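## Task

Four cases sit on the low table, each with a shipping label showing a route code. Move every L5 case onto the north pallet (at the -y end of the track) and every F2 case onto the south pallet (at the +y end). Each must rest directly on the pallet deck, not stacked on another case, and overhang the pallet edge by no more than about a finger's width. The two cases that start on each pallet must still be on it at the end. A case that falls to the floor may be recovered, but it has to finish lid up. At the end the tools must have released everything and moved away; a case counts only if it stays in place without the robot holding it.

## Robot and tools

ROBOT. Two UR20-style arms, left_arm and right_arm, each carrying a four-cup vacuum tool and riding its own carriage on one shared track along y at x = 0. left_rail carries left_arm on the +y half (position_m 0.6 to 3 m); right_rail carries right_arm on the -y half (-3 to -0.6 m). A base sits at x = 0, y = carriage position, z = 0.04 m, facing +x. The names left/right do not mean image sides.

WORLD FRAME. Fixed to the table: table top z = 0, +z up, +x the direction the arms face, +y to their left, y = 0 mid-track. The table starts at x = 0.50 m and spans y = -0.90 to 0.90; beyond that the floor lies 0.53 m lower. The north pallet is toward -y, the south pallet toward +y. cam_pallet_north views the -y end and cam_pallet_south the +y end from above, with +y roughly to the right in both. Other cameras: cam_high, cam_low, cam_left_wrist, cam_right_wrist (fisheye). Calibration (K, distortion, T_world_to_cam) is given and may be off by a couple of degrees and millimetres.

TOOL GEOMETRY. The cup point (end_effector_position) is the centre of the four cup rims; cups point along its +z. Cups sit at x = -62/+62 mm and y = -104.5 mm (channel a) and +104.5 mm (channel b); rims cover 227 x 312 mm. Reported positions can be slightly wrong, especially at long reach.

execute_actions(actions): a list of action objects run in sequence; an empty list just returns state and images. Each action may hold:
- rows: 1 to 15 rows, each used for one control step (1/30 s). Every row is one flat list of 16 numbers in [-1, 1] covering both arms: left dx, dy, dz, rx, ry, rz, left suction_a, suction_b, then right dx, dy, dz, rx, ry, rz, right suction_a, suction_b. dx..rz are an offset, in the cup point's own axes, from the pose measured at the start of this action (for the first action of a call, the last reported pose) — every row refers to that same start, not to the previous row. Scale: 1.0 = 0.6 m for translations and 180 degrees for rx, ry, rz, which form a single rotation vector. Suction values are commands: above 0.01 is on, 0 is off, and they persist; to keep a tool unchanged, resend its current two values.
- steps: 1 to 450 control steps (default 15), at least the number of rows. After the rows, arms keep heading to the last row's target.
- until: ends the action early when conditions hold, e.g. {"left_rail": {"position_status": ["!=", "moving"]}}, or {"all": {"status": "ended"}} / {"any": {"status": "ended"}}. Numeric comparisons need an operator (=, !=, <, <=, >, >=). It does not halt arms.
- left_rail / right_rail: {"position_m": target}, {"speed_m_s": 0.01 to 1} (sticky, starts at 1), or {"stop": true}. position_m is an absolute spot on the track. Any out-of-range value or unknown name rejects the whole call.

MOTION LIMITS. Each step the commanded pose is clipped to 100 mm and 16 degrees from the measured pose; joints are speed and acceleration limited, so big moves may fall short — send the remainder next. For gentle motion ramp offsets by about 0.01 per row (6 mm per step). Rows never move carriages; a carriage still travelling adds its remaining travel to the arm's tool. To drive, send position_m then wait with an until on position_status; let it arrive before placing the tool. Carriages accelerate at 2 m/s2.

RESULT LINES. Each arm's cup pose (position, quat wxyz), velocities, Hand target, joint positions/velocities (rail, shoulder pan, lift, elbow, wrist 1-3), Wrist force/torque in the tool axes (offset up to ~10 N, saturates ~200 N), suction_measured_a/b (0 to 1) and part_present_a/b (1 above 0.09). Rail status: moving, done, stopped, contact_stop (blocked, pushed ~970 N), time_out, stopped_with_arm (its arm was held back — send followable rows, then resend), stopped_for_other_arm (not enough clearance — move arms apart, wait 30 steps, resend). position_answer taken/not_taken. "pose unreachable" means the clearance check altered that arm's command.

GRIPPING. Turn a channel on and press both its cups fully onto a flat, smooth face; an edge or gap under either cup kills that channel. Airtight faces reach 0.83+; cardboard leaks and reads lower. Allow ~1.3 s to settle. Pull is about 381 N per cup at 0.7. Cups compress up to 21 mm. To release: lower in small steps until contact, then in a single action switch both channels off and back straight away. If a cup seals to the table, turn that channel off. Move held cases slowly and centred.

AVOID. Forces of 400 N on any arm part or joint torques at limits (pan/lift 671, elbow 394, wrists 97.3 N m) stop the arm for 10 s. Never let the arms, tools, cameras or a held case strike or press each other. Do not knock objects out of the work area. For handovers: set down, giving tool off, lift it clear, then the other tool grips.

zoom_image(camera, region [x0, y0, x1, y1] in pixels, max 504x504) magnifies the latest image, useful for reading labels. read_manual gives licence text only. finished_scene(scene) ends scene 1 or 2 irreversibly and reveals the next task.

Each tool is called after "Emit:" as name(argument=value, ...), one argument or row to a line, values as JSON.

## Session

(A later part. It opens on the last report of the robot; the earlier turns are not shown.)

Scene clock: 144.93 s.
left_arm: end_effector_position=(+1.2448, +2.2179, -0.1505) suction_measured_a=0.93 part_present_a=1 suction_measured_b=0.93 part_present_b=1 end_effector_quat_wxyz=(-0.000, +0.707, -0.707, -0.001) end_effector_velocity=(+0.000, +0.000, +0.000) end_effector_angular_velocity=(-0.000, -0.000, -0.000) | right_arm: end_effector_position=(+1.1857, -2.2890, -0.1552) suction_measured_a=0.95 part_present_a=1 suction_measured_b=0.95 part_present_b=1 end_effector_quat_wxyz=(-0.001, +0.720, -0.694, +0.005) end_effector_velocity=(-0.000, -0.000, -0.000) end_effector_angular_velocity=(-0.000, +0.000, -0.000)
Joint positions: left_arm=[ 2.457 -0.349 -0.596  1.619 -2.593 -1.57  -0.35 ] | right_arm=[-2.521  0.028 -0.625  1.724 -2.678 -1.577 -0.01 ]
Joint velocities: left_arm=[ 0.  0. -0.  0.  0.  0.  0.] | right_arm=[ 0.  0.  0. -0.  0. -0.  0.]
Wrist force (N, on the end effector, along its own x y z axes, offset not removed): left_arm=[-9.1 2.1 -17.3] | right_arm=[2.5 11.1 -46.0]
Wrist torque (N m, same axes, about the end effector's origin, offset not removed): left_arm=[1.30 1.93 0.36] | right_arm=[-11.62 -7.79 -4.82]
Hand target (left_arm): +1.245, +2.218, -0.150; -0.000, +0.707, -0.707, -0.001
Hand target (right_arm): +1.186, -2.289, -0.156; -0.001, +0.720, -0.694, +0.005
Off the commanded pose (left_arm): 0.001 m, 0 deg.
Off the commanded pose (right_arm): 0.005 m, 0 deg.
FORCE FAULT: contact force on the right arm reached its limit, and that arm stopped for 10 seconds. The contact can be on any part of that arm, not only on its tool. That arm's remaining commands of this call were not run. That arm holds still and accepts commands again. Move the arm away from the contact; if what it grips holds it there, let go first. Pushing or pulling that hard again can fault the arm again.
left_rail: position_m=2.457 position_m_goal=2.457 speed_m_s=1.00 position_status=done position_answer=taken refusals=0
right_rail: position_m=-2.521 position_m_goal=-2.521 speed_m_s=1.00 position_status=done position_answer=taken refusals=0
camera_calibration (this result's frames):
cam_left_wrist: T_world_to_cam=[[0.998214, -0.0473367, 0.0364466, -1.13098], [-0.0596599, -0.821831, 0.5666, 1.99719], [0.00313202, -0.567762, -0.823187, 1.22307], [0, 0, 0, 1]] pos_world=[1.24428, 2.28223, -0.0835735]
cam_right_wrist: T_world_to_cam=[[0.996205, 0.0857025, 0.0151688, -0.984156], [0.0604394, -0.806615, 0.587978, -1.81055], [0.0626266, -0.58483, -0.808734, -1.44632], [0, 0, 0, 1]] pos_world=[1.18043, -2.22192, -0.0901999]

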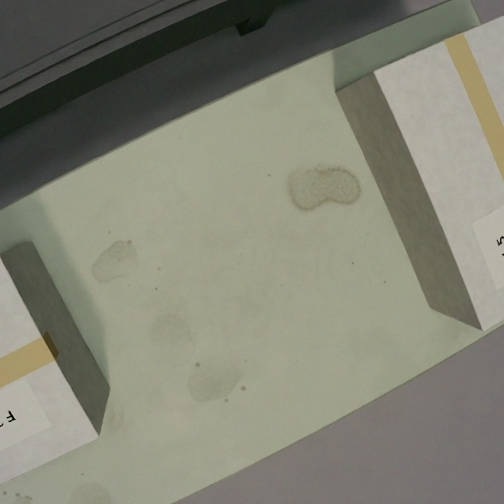

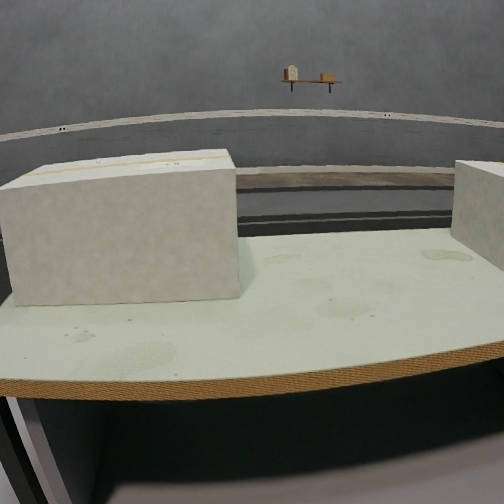

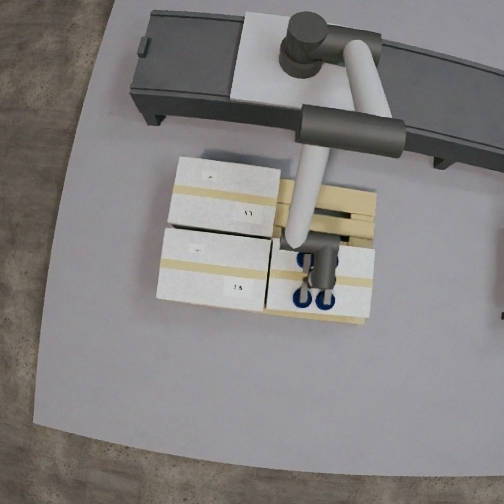

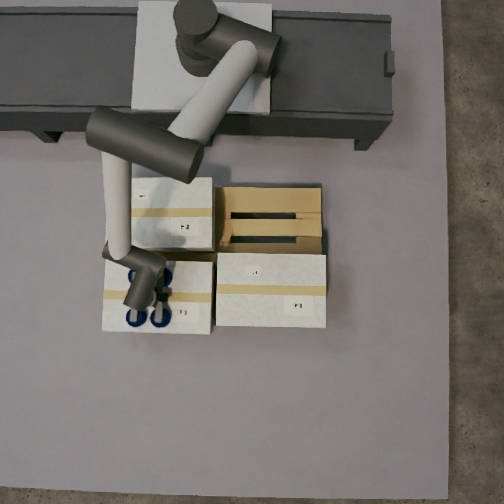

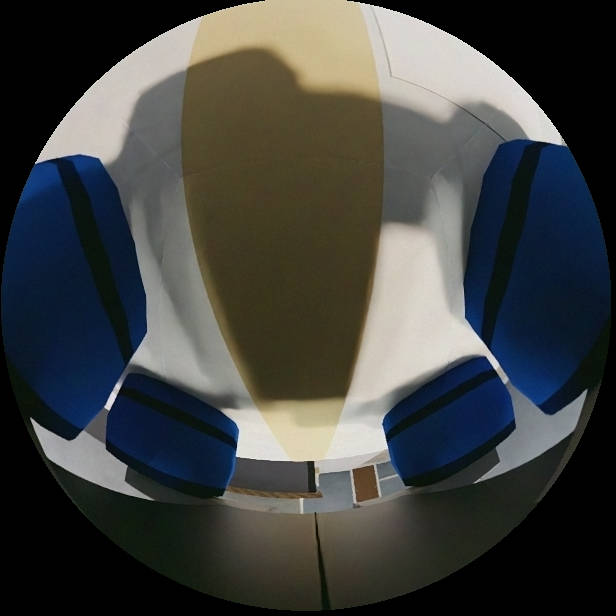

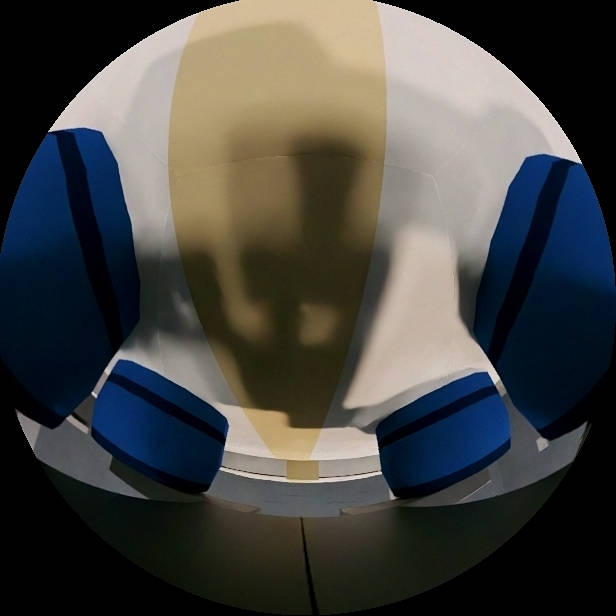

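Emit:
execute_actions(
  actions=[
    {"rows":[[-0.025,0.042,0,0,0,0,1,1,0,0,-1,0,0,0,0,0]],"steps":30},
    {"rows":[[0,0,-1,0,0,0,0,0,0,0.57,0,0,0,0.511,0,0]],"steps":60,"right_rail":{"position_m":-0.6}},
    {"rows":[[0,0.6,0,0,0,0.5,0,0,0,0,0,0,0,0,0,0]],"steps":150,"until":{"all":{"status":"ended"}}},
  ],
)

Scene clock: 156.60 s.
left_arm: end_effector_position=(+1.0193, +2.2298, +0.4503) suction_measured_a=0.01 part_present_a=0 suction_measured_b=0.01 part_present_b=0 end_effector_quat_wxyz=(-0.004, -0.490, +0.871, +0.011) end_effector_velocity=(-0.487, +0.007, -0.015) end_effector_angular_velocity=(+0.013, +0.052, -1.353) | right_arm: end_effector_position=(+0.8443, -0.3769, +0.3422) suction_measured_a=0.00 part_present_a=0 suction_measured_b=0.00 part_present_b=0 end_effector_quat_wxyz=(+0.008, -0.002, +1.000, -0.003) end_effector_velocity=(-0.000, +0.001, -0.000) end_effector_angular_velocity=(-0.001, +0.000, -0.000)
Joint positions: left_arm=[ 2.457 -0.415 -1.289  1.809 -2.067 -1.564  0.13 ] | right_arm=[-0.6    0.028 -1.392  2.143 -2.338 -1.576  1.595]
Joint velocities: left_arm=[ 0.    -0.19  -0.486  0.683 -0.153  0.018  1.163] | right_arm=[ 0.001 -0.    -0.     0.    -0.    -0.001 -0.   ]
Wrist force (N, on the end effector, along its own x y z axes, offset not removed): left_arm=[-9.0 3.4 -0.1] | right_arm=[-4.0 3.9 1.5]
Wrist torque (N m, same axes, about the end effector's origin, offset not removed): left_arm=[0.55 1.28 0.32] | right_arm=[1.05 1.17 -0.30]
Hand target (left_arm): +0.946, +2.233, +0.446; -0.007, -0.395, +0.918, +0.015
Hand target (right_arm): +0.844, -0.377, +0.342; +0.008, -0.002, +1.000, -0.003
Off the commanded pose (left_arm): 0.159 m, 59 deg; position and orientation clipped at the last step of the last action.
Off the commanded pose (right_arm): 0.000 m, 0 deg.
left_rail: position_m=2.457 position_m_goal=2.457 speed_m_s=1.00 position_status=done position_answer=taken refusals=0
right_rail: position_m=-0.600 position_m_goal=-0.600 speed_m_s=1.00 position_status=done position_answer=taken refusals=0
camera_calibration (this result's frames):
cam_left_wrist: T_world_to_cam=[[0.8287, -0.559535, 0.013286, 0.398079], [-0.46755, -0.679027, 0.565968, 1.75074], [-0.307657, -0.47523, -0.82432, 1.83601], [0, 0, 0, 1]] pos_world=[1.05353, 2.28406, 0.517312]
cam_right_wrist: T_world_to_cam=[[0.0512169, -0.998596, 0.0135025, -0.42574], [-0.821348, -0.034427, 0.569388, 0.501788], [-0.568124, -0.0402526, -0.821958, 0.83789], [0, 0, 0, 1]] pos_world=[0.909973, -0.37414, 0.408747]

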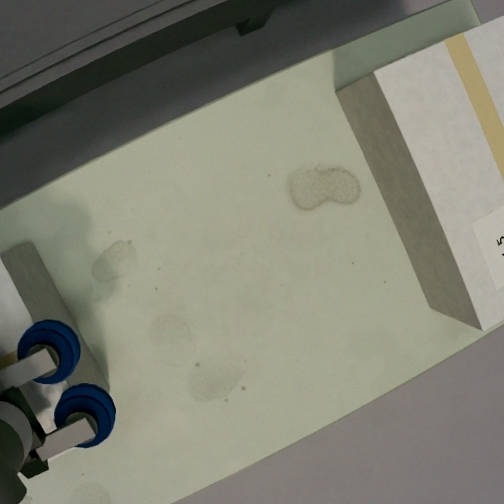

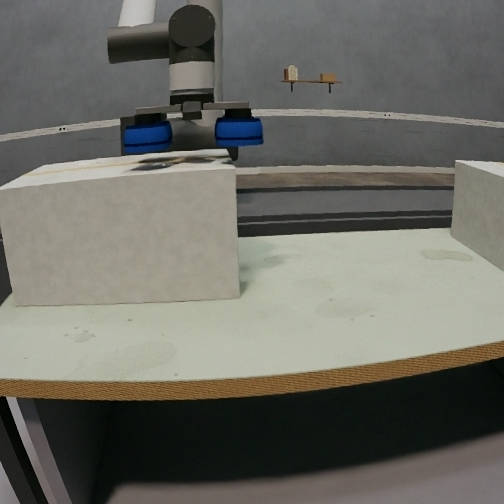

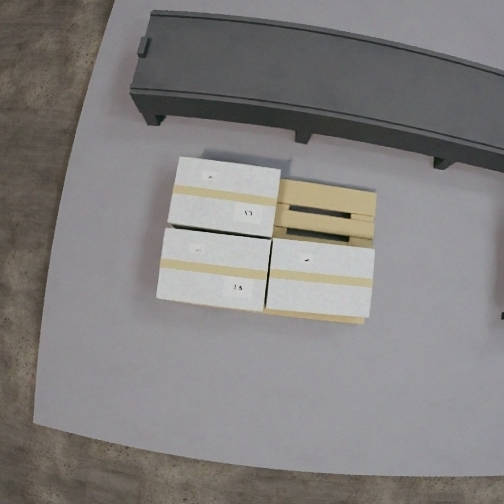

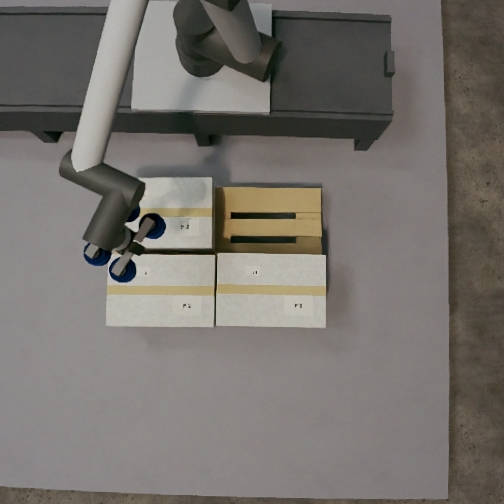

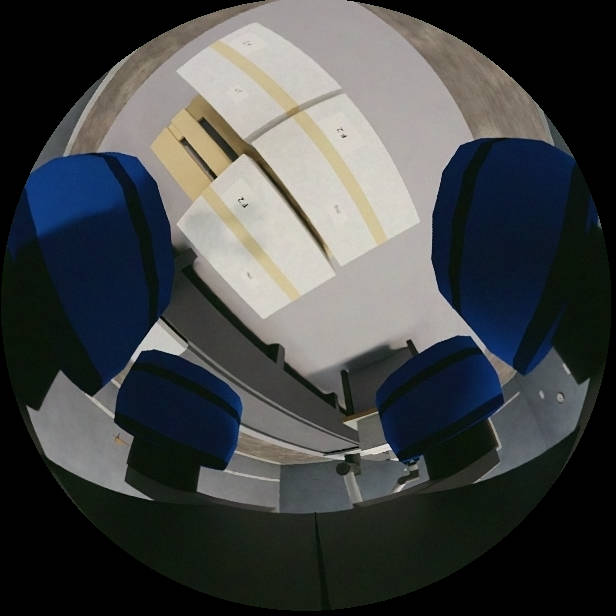

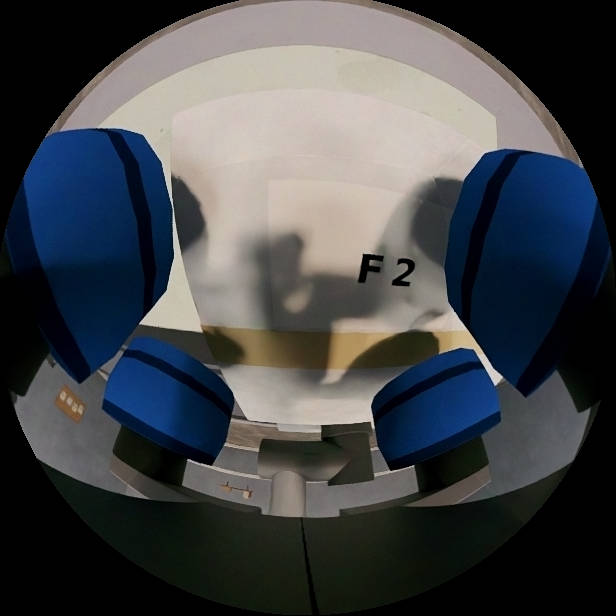

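Emit:
execute_actions(
  actions=[
    {"rows":[[0,0,0,0,0,0.326,0,0,0,0.854,0,0,0,0,0,0]],"steps":45},
    {"rows":[[0,0,0,0,0,0,0,0,0,0.854,0,0,0,0,0,0]],"steps":60},
    {"rows":[[0,0,0,0,0,0,0,0,0,0,0.16,0,0,0,1,1]],"steps":50},
  ],
)

Scene clock: 176.00 s.
left_arm: end_effector_position=(+1.0193, +2.2298, +0.4503) suction_measured_a=0.01 part_present_a=0 suction_measured_b=0.01 part_present_b=0 end_effector_quat_wxyz=(-0.009, -0.001, +1.000, +0.008) end_effector_velocity=(+0.000, +0.000, -0.000) end_effector_angular_velocity=(+0.000, +0.000, -0.000) | right_arm: end_effector_position=(+0.8423, +0.6492, +0.2507) suction_measured_a=0.95 part_present_a=1 suction_measured_b=0.95 part_present_b=1 end_effector_quat_wxyz=(+0.008, -0.002, +1.000, +0.002) end_effector_velocity=(-0.000, +0.000, +0.000) end_effector_angular_velocity=(+0.000, -0.000, +0.000)
Joint positions: left_arm=[ 2.457 -0.415 -1.289  1.809 -2.067 -1.564  1.155] | right_arm=[-0.6    0.846 -0.695  1.106 -1.996 -1.58   2.412]
Joint velocities: left_arm=[ 0.  0.  0.  0. -0. -0.  0.] | right_arm=[ 0.  0. -0.  0. -0.  0. -0.]
Wrist force (N, on the end effector, along its own x y z axes, offset not removed): left_arm=[-9.0 1.6 -1.1] | right_arm=[8.7 -1.6 -42.1]
Wrist torque (N m, same axes, about the end effector's origin, offset not removed): left_arm=[0.30 1.29 0.30] | right_arm=[4.47 16.28 -1.25]
Hand target (left_arm): +1.019, +2.230, +0.450; -0.009, -0.001, +1.000, +0.008
Hand target (right_arm): +0.842, +0.649, +0.250; +0.008, -0.002, +1.000, +0.002
Off the commanded pose (left_arm): 0.000 m, 0 deg.
Off the commanded pose (right_arm): 0.008 m, 0 deg.
FORCE FAULT: contact force on the right arm reached its limit, and that arm stopped for 10 seconds. The contact can be on any part of that arm, not only on its tool. That arm's remaining commands of this call were not run. That arm holds still and accepts commands again. Move the arm away from the contact; if what it grips holds it there, let go first. Pushing or pulling that hard again can fault the arm again.
left_rail: position_m=2.457 position_m_goal=2.457 speed_m_s=1.00 position_status=done position_answer=taken refusals=0
right_rail: position_m=-0.600 position_m_goal=-0.600 speed_m_s=1.00 position_status=done position_answer=taken refusals=0
camera_calibration (this result's frames):
cam_left_wrist: T_world_to_cam=[[-0.0465228, -0.998661, 0.0226345, 2.26516], [-0.810207, 0.0509781, 0.583922, 0.464149], [-0.584294, 0.00882704, -0.811494, 1.03286], [0, 0, 0, 1]] pos_world=[1.08493, 2.22935, 0.515861]
cam_right_wrist: T_world_to_cam=[[0.0522604, -0.998626, 0.00383404, 0.601886], [-0.820948, -0.0407755, 0.569545, 0.591335], [-0.568606, -0.0329122, -0.821951, 0.798536], [0, 0, 0, 1]] pos_world=[0.908053, 0.651452, 0.317258]

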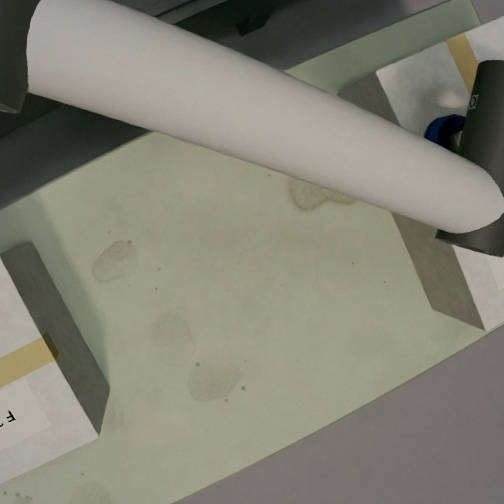

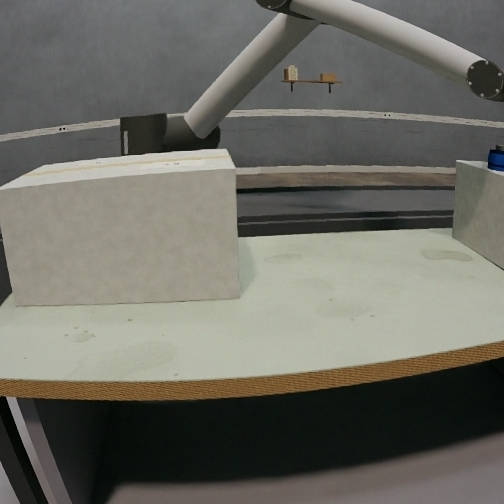

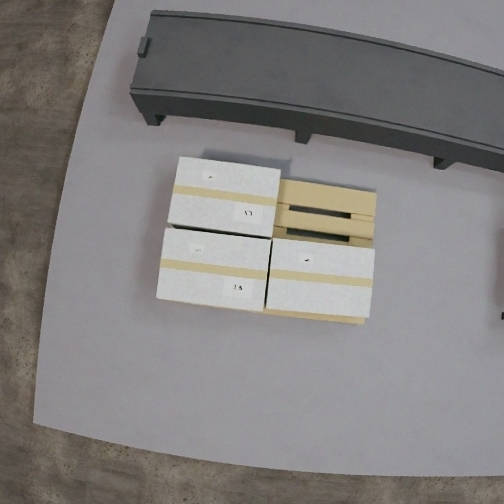

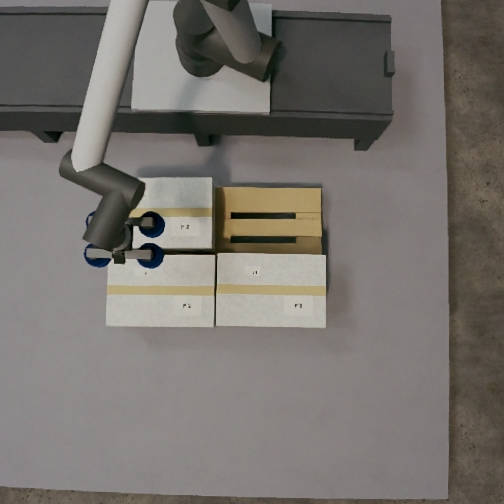

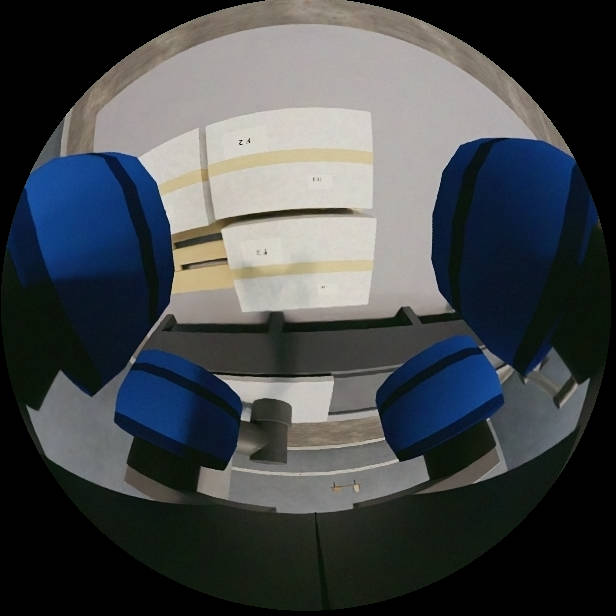

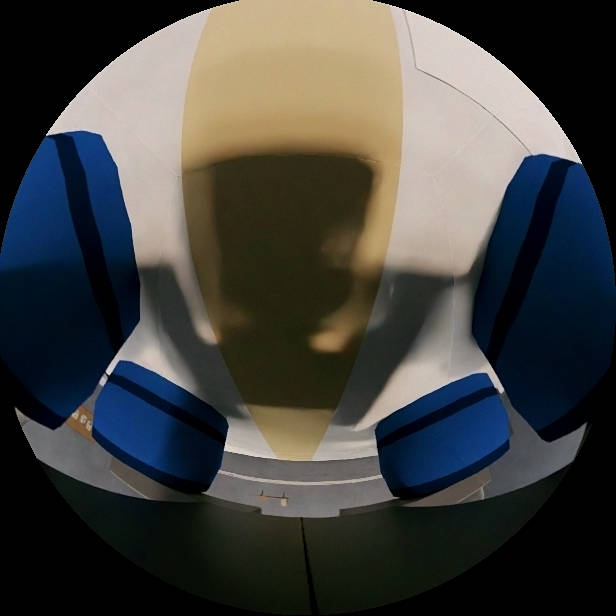

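Emit:
execute_actions(
  actions=[
    {"rows":[[0,0,0,0,0,0,0,0,0,0,-0.7,0,0,0,1,1]],"steps":45},
    {"rows":[[0,0,0,0,0,0,0,0,0,-0.9,0,0,0,-0.511,1,1]],"steps":60},
    {"rows":[[0,0,0,0,0,0,0,0,0.8,0,0,0,0,0,1,1]],"steps":45,"left_rail":{"position_m":1.2}},
    {"right_rail":{"position_m":-2.532},"steps":40},
    {"left_rail":{"position_m":0.6},"steps":150,"until":{"all":{"status":"ended"}}},
  ],
)

Scene clock: 190.43 s.
left_arm: end_effector_position=(+1.0193, +0.3725, +0.4503) suction_measured_a=0.01 part_present_a=0 suction_measured_b=0.01 part_present_b=0 end_effector_quat_wxyz=(-0.009, -0.001, +1.000, +0.008) end_effector_velocity=(+0.000, +0.002, +0.000) end_effector_angular_velocity=(+0.001, -0.000, +0.002) | right_arm: end_effector_position=(+0.8571, -2.3047, +0.6674) suction_measured_a=0.95 part_present_a=1 suction_measured_b=0.95 part_present_b=1 end_effector_quat_wxyz=(-0.006, +0.721, -0.693, +0.005) end_effector_velocity=(-0.000, +0.004, +0.000) end_effector_angular_velocity=(+0.010, +0.000, +0.001)
Joint positions: left_arm=[ 0.6   -0.415 -1.289  1.809 -2.067 -1.564  1.155] | right_arm=[-2.532  0.031 -1.577  1.834 -1.844 -1.57  -0.008]
Joint velocities: left_arm=[ 0.     0.002  0.    -0.     0.     0.001  0.   ] | right_arm=[ 0.     0.001 -0.     0.    -0.     0.01   0.   ]
Wrist force (N, on the end effector, along its own x y z axes, offset not removed): left_arm=[-8.8 2.0 1.6] | right_arm=[-2.7 -3.1 13.6]
Wrist torque (N m, same axes, about the end effector's origin, offset not removed): left_arm=[0.29 1.28 0.32] | right_arm=[0.30 -0.66 -0.18]
Hand target (left_arm): +1.019, +0.373, +0.450; -0.009, -0.001, +1.000, +0.008
Hand target (right_arm): +0.857, -2.304, +0.667; -0.006, +0.721, -0.693, +0.005
Off the commanded pose (left_arm): 0.000 m, 0 deg.
Off the commanded pose (right_arm): 0.000 m, 0 deg.
left_rail: position_m=0.600 position_m_goal=0.600 speed_m_s=1.00 position_status=done position_answer=taken refusals=0
right_rail: position_m=-2.532 position_m_goal=-2.532 speed_m_s=1.00 position_status=done position_answer=taken refusals=0
camera_calibration (this result's frames):
cam_left_wrist: T_world_to_cam=[[-0.0465958, -0.998657, 0.0226327, 0.410404], [-0.810213, 0.0510365, 0.58391, 0.558808], [-0.584281, 0.00887047, -0.811503, 1.04924], [0, 0, 0, 1]] pos_world=[1.08493, 0.372026, 0.515878]
cam_right_wrist: T_world_to_cam=[[0.995968, 0.0865439, 0.0236078, -0.671364], [0.0566378, -0.810741, 0.582659, -2.28979], [0.0695654, -0.578972, -0.812374, -0.759624], [0, 0, 0, 1]] pos_world=[0.851189, -2.23812, 0.732913]

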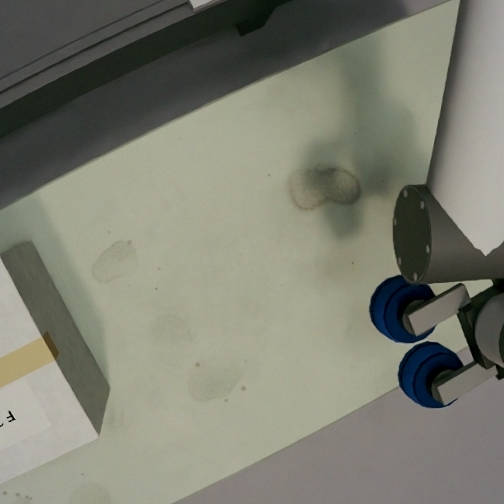

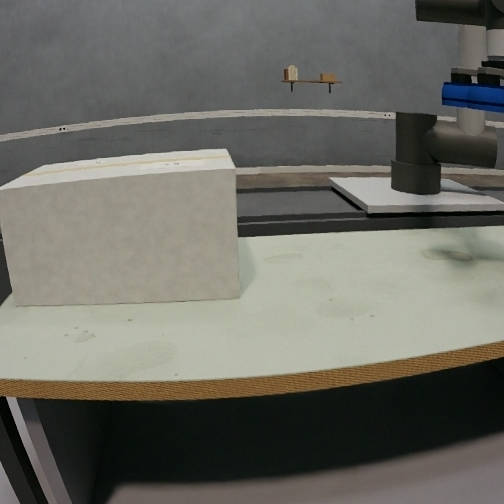

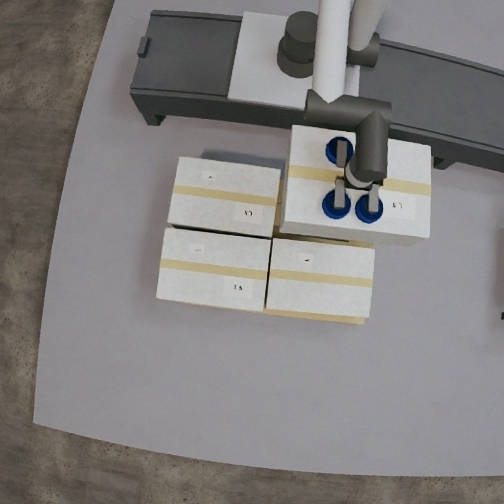

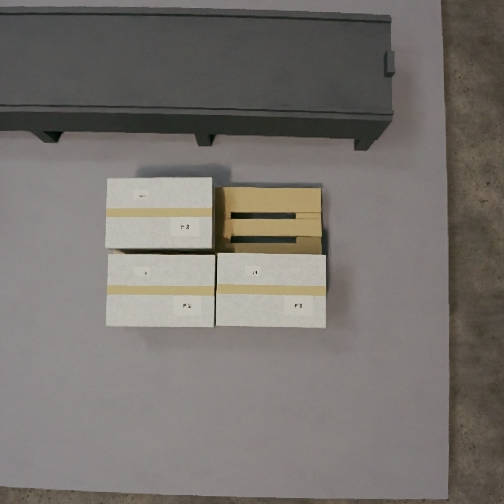

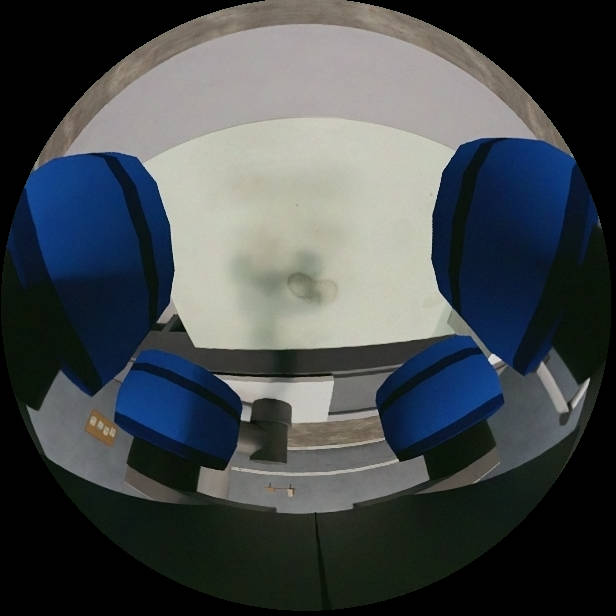

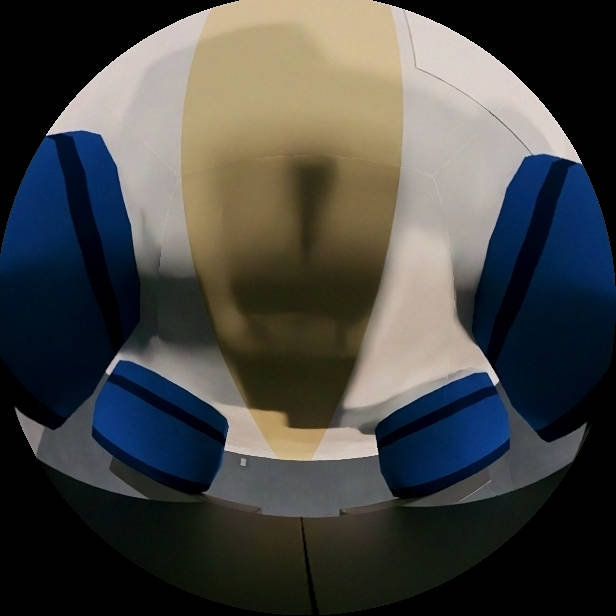

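Emit:
execute_actions(
  actions=[
    {"rows":[[0.465,-0.794,0,0,0,0,0,0,0,0.108,0.795,0,0,0,1,1]],"steps":50},
    {"rows":[[0,-0.794,0,0,0,0,0,0,0,0,0,0,0,0,1,1]],"steps":60},
    {"rows":[[0,0,0.21,0,0,0,1,1,0,0,0,0,0,0,1,1]],"steps":50},
  ],
)

Emit:
zoom_image(
  camera="cam_pallet_north",
  region=[160,130,420,340],
)

Scene clock: 203.80 s.
left_arm: end_effector_position=(+0.7391, -0.5787, +0.3151) suction_measured_a=0.01 part_present_a=0 suction_measured_b=0.01 part_present_b=0 end_effector_quat_wxyz=(-0.009, -0.001, +1.000, +0.008) end_effector_velocity=(+0.000, -0.000, -0.000) end_effector_angular_velocity=(+0.000, +0.000, +0.000) | right_arm: end_effector_position=(+0.7993, -2.3057, +0.1893) suction_measured_a=0.95 part_present_a=1 suction_measured_b=0.95 part_present_b=1 end_effector_quat_wxyz=(-0.006, +0.721, -0.693, +0.005) end_effector_velocity=(+0.000, -0.000, -0.000) end_effector_angular_velocity=(-0.000, +0.000, +0.000)
Joint positions: left_arm=[ 0.6   -1.154 -0.851  1.302 -2.    -1.58   0.416] | right_arm=[-2.532  0.031 -1.261  2.284 -2.61  -1.57  -0.007]
Joint velocities: left_arm=[ 0. -0.  0.  0. -0. -0. -0.] | right_arm=[ 0. -0.  0. -0. -0. -0. -0.]
Wrist force (N, on the end effector, along its own x y z axes, offset not removed): left_arm=[-6.3 3.8 1.5] | right_arm=[0.6 1.7 10.6]
Wrist torque (N m, same axes, about the end effector's origin, offset not removed): left_arm=[0.59 1.02 0.37] | right_arm=[0.71 -1.29 -0.24]
Hand target (left_arm): +0.739, -0.579, +0.315; -0.009, -0.001, +1.000, +0.008
Hand target (right_arm): +0.799, -2.305, +0.189; -0.006, +0.721, -0.693, +0.005
Off the commanded pose (left_arm): 0.000 m, 0 deg.
Off the commanded pose (right_arm): 0.000 m, 0 deg.
left_rail: position_m=0.600 position_m_goal=0.600 speed_m_s=1.00 position_status=done position_answer=taken refusals=0
right_rail: position_m=-2.532 position_m_goal=-2.532 speed_m_s=1.00 position_status=done position_answer=taken refusals=0
camera_calibration (this result's frames):
cam_left_wrist: T_world_to_cam=[[-0.0465965, -0.998664, 0.0223313, -0.549389], [-0.811, 0.0508731, 0.58283, 0.460072], [-0.583187, 0.0090472, -0.812287, 0.783827], [0, 0, 0, 1]] pos_world=[0.804636, -0.579151, 0.380817]
cam_right_wrist: T_world_to_cam=[[0.995968, 0.0865375, 0.0236629, -0.602486], [0.0566006, -0.810744, 0.582658, -2.00868], [0.0696063, -0.578969, -0.812373, -1.14461], [0, 0, 0, 1]] pos_world=[0.793421, -2.23908, 0.254778]

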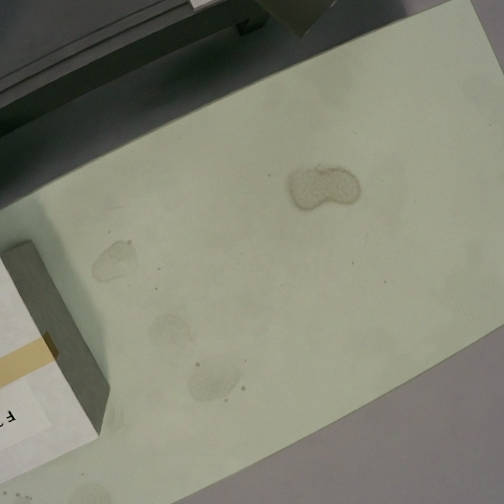

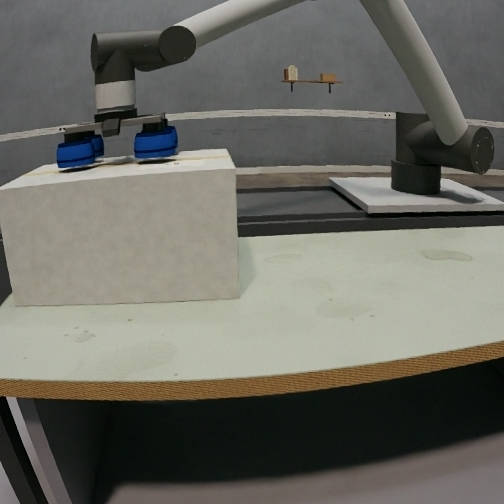

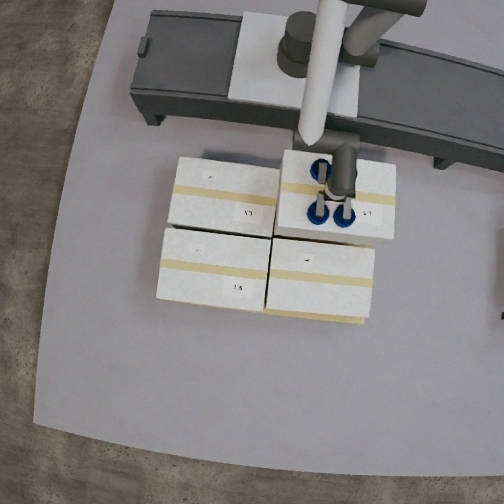

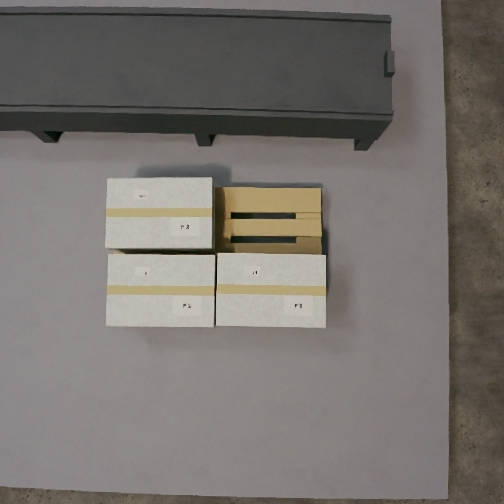

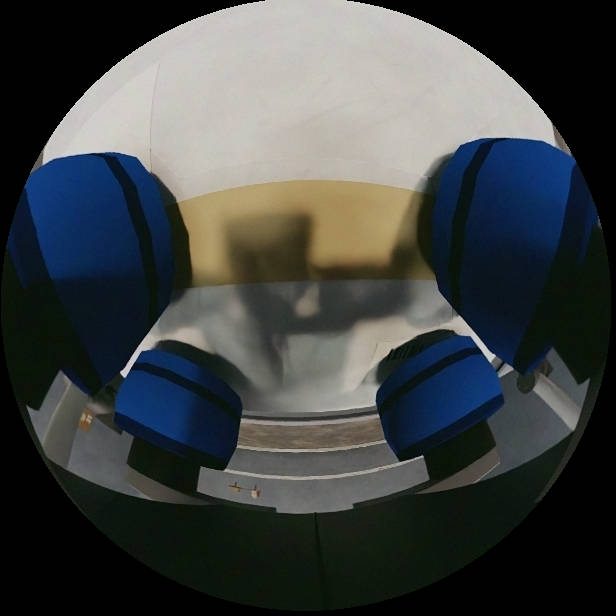

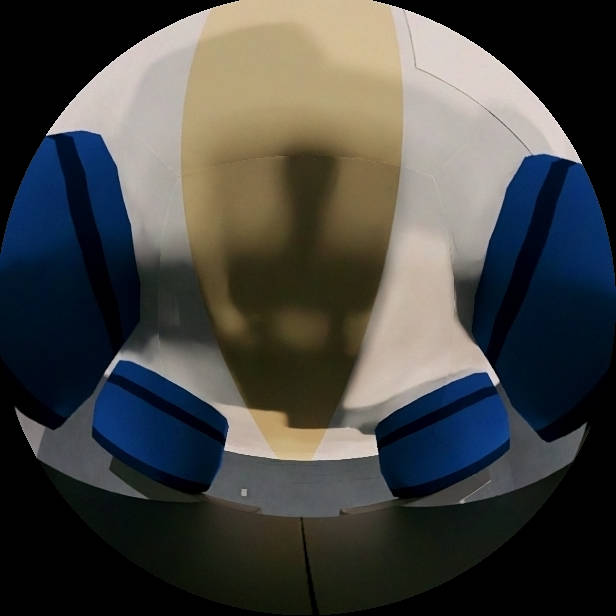

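Region (160, 130, 420, 340) of cam_pallet_north's 504x504 image, scaled by 1.938, with more detail than that image has; it fills the top 407 rows of this view, and the rest is white.

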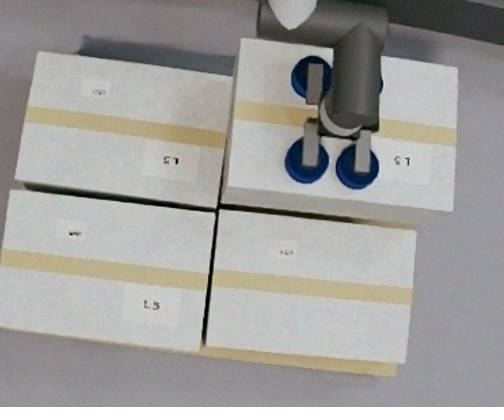

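Emit:
execute_actions(
  actions=[
    {"rows":[[-0.058,0,0,0,0,0,1,1,-0.025,0.02,0,0,0,0,1,1]],"steps":25},
    {"rows":[[0,0,0.025,0,0,0,1,1,0,0,0.1,0,0,0,1,1],[0,0,0.025,0,0,0,1,1,0,0,0.2,0,0,0,1,1],[0,0,0.025,0,0,0,1,1,0,0,0.3,0,0,0,1,1],[0,0,0.025,0,0,0,1,1,0,0,0.4,0,0,0,1,1],[0,0,0.025,0,0,0,1,1,0,0,0.525,0,0,0,1,1]],"steps":55},
  ],
)

Emit:
zoom_image(
  camera="cam_pallet_north",
  region=[160,130,420,340],
)

Scene clock: 219.27 s.
left_arm: end_effector_position=(+0.7735, -0.5784, +0.2994) suction_measured_a=0.93 part_present_a=1 suction_measured_b=0.93 part_present_b=1 end_effector_quat_wxyz=(-0.009, -0.001, +1.000, +0.008) end_effector_velocity=(+0.000, -0.000, +0.000) end_effector_angular_velocity=(-0.000, -0.000, +0.000) | right_arm: end_effector_position=(+0.7911, -2.2901, -0.1262) suction_measured_a=0.95 part_present_a=1 suction_measured_b=0.95 part_present_b=1 end_effector_quat_wxyz=(-0.006, +0.721, -0.693, +0.005) end_effector_velocity=(-0.000, +0.000, -0.000) end_effector_angular_velocity=(-0.000, +0.000, +0.000)
Joint positions: left_arm=[ 0.6   -1.131 -0.822  1.272 -1.999 -1.58   0.439] | right_arm=[-2.532  0.051 -0.788  2.317 -3.116 -1.57   0.012]
Joint velocities: left_arm=[ 0. -0. -0. -0. -0. -0. -0.] | right_arm=[ 0.  0.  0. -0. -0.  0.  0.]
Wrist force (N, on the end effector, along its own x y z axes, offset not removed): left_arm=[-8.8 2.2 6.7] | right_arm=[-4.1 -3.9 12.8]
Wrist torque (N m, same axes, about the end effector's origin, offset not removed): left_arm=[6.90 1.67 0.52] | right_arm=[-0.02 -0.64 -0.12]
Hand target (left_arm): +0.774, -0.578, +0.299; -0.009, -0.001, +1.000, +0.008
Hand target (right_arm): +0.791, -2.290, -0.126; -0.006, +0.721, -0.693, +0.005
Off the commanded pose (left_arm): 0.000 m, 0 deg.
Off the commanded pose (right_arm): 0.001 m, 0 deg.
left_rail: position_m=0.600 position_m_goal=0.600 speed_m_s=1.00 position_status=done position_answer=taken refusals=0
right_rail: position_m=-2.532 position_m_goal=-2.532 speed_m_s=1.00 position_status=done position_answer=taken refusals=0
camera_calibration (this result's frames):
cam_left_wrist: T_world_to_cam=[[-0.0466302, -0.998663, 0.0222942, -0.547127], [-0.81096, 0.0508782, 0.582885, 0.497096], [-0.58324, 0.00910031, -0.812249, 0.791222], [0, 0, 0, 1]] pos_world=[0.839084, -0.578887, 0.365117]
cam_right_wrist: T_world_to_cam=[[0.995967, 0.0865293, 0.0237153, -0.588251], [0.0565683, -0.810786, 0.582602, -1.81184], [0.0696403, -0.578911, -0.812411, -1.39129], [0, 0, 0, 1]] pos_world=[0.785262, -2.22355, -0.0607631]

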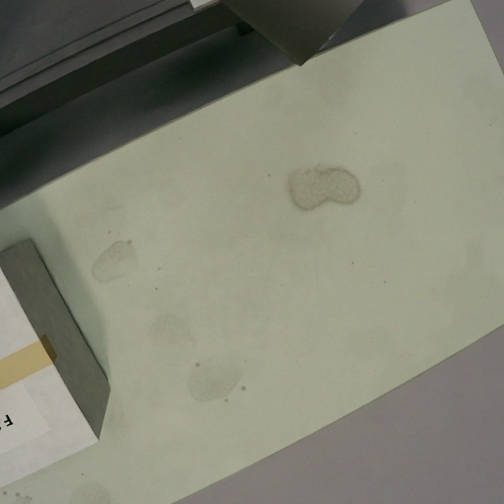

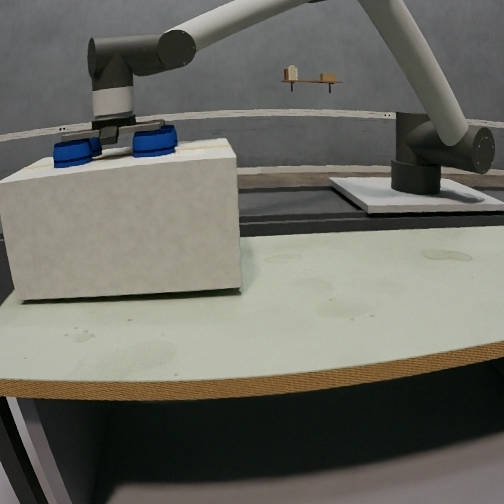

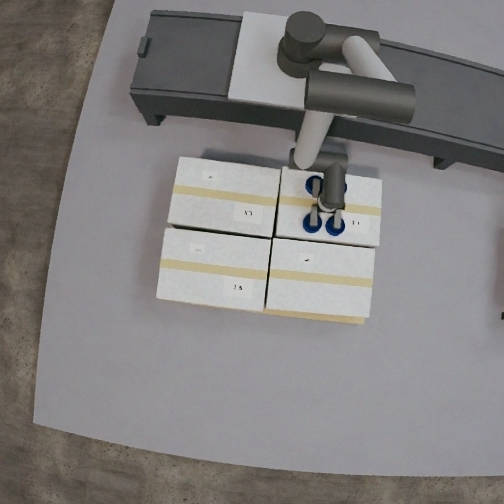

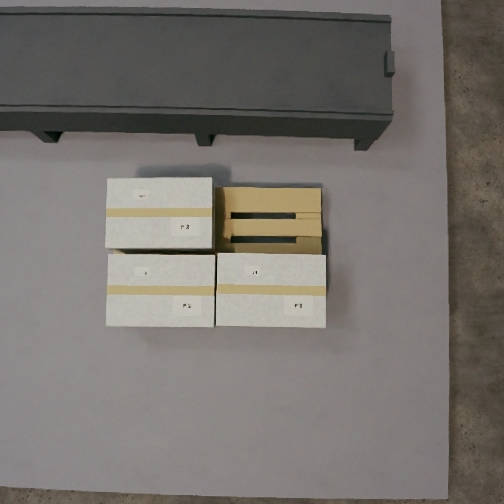

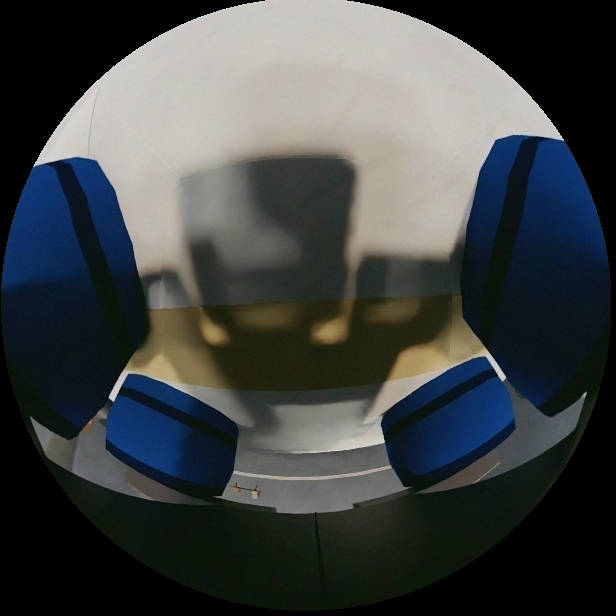

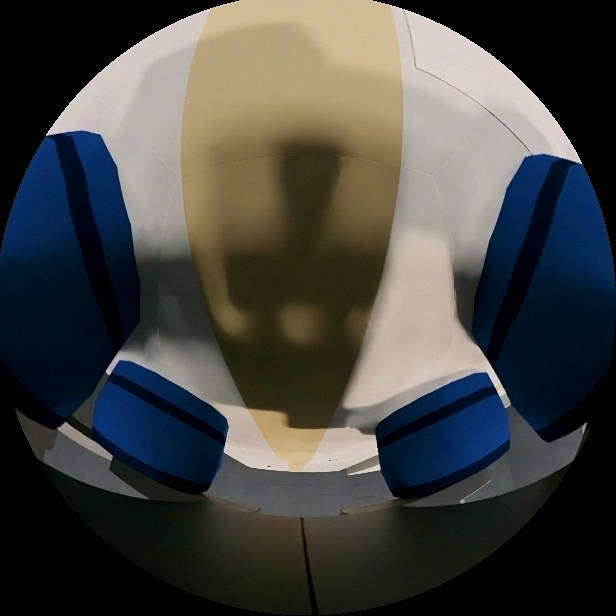

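Region (160, 130, 420, 340) of cam_pallet_north's 504x504 image, scaled by 1.938, with more detail than that image has; it fills the top 407 rows of this view, and the rest is white.

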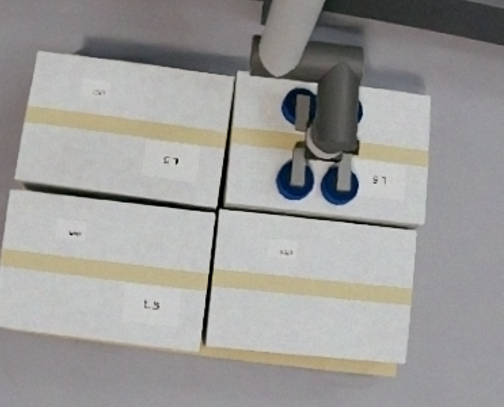

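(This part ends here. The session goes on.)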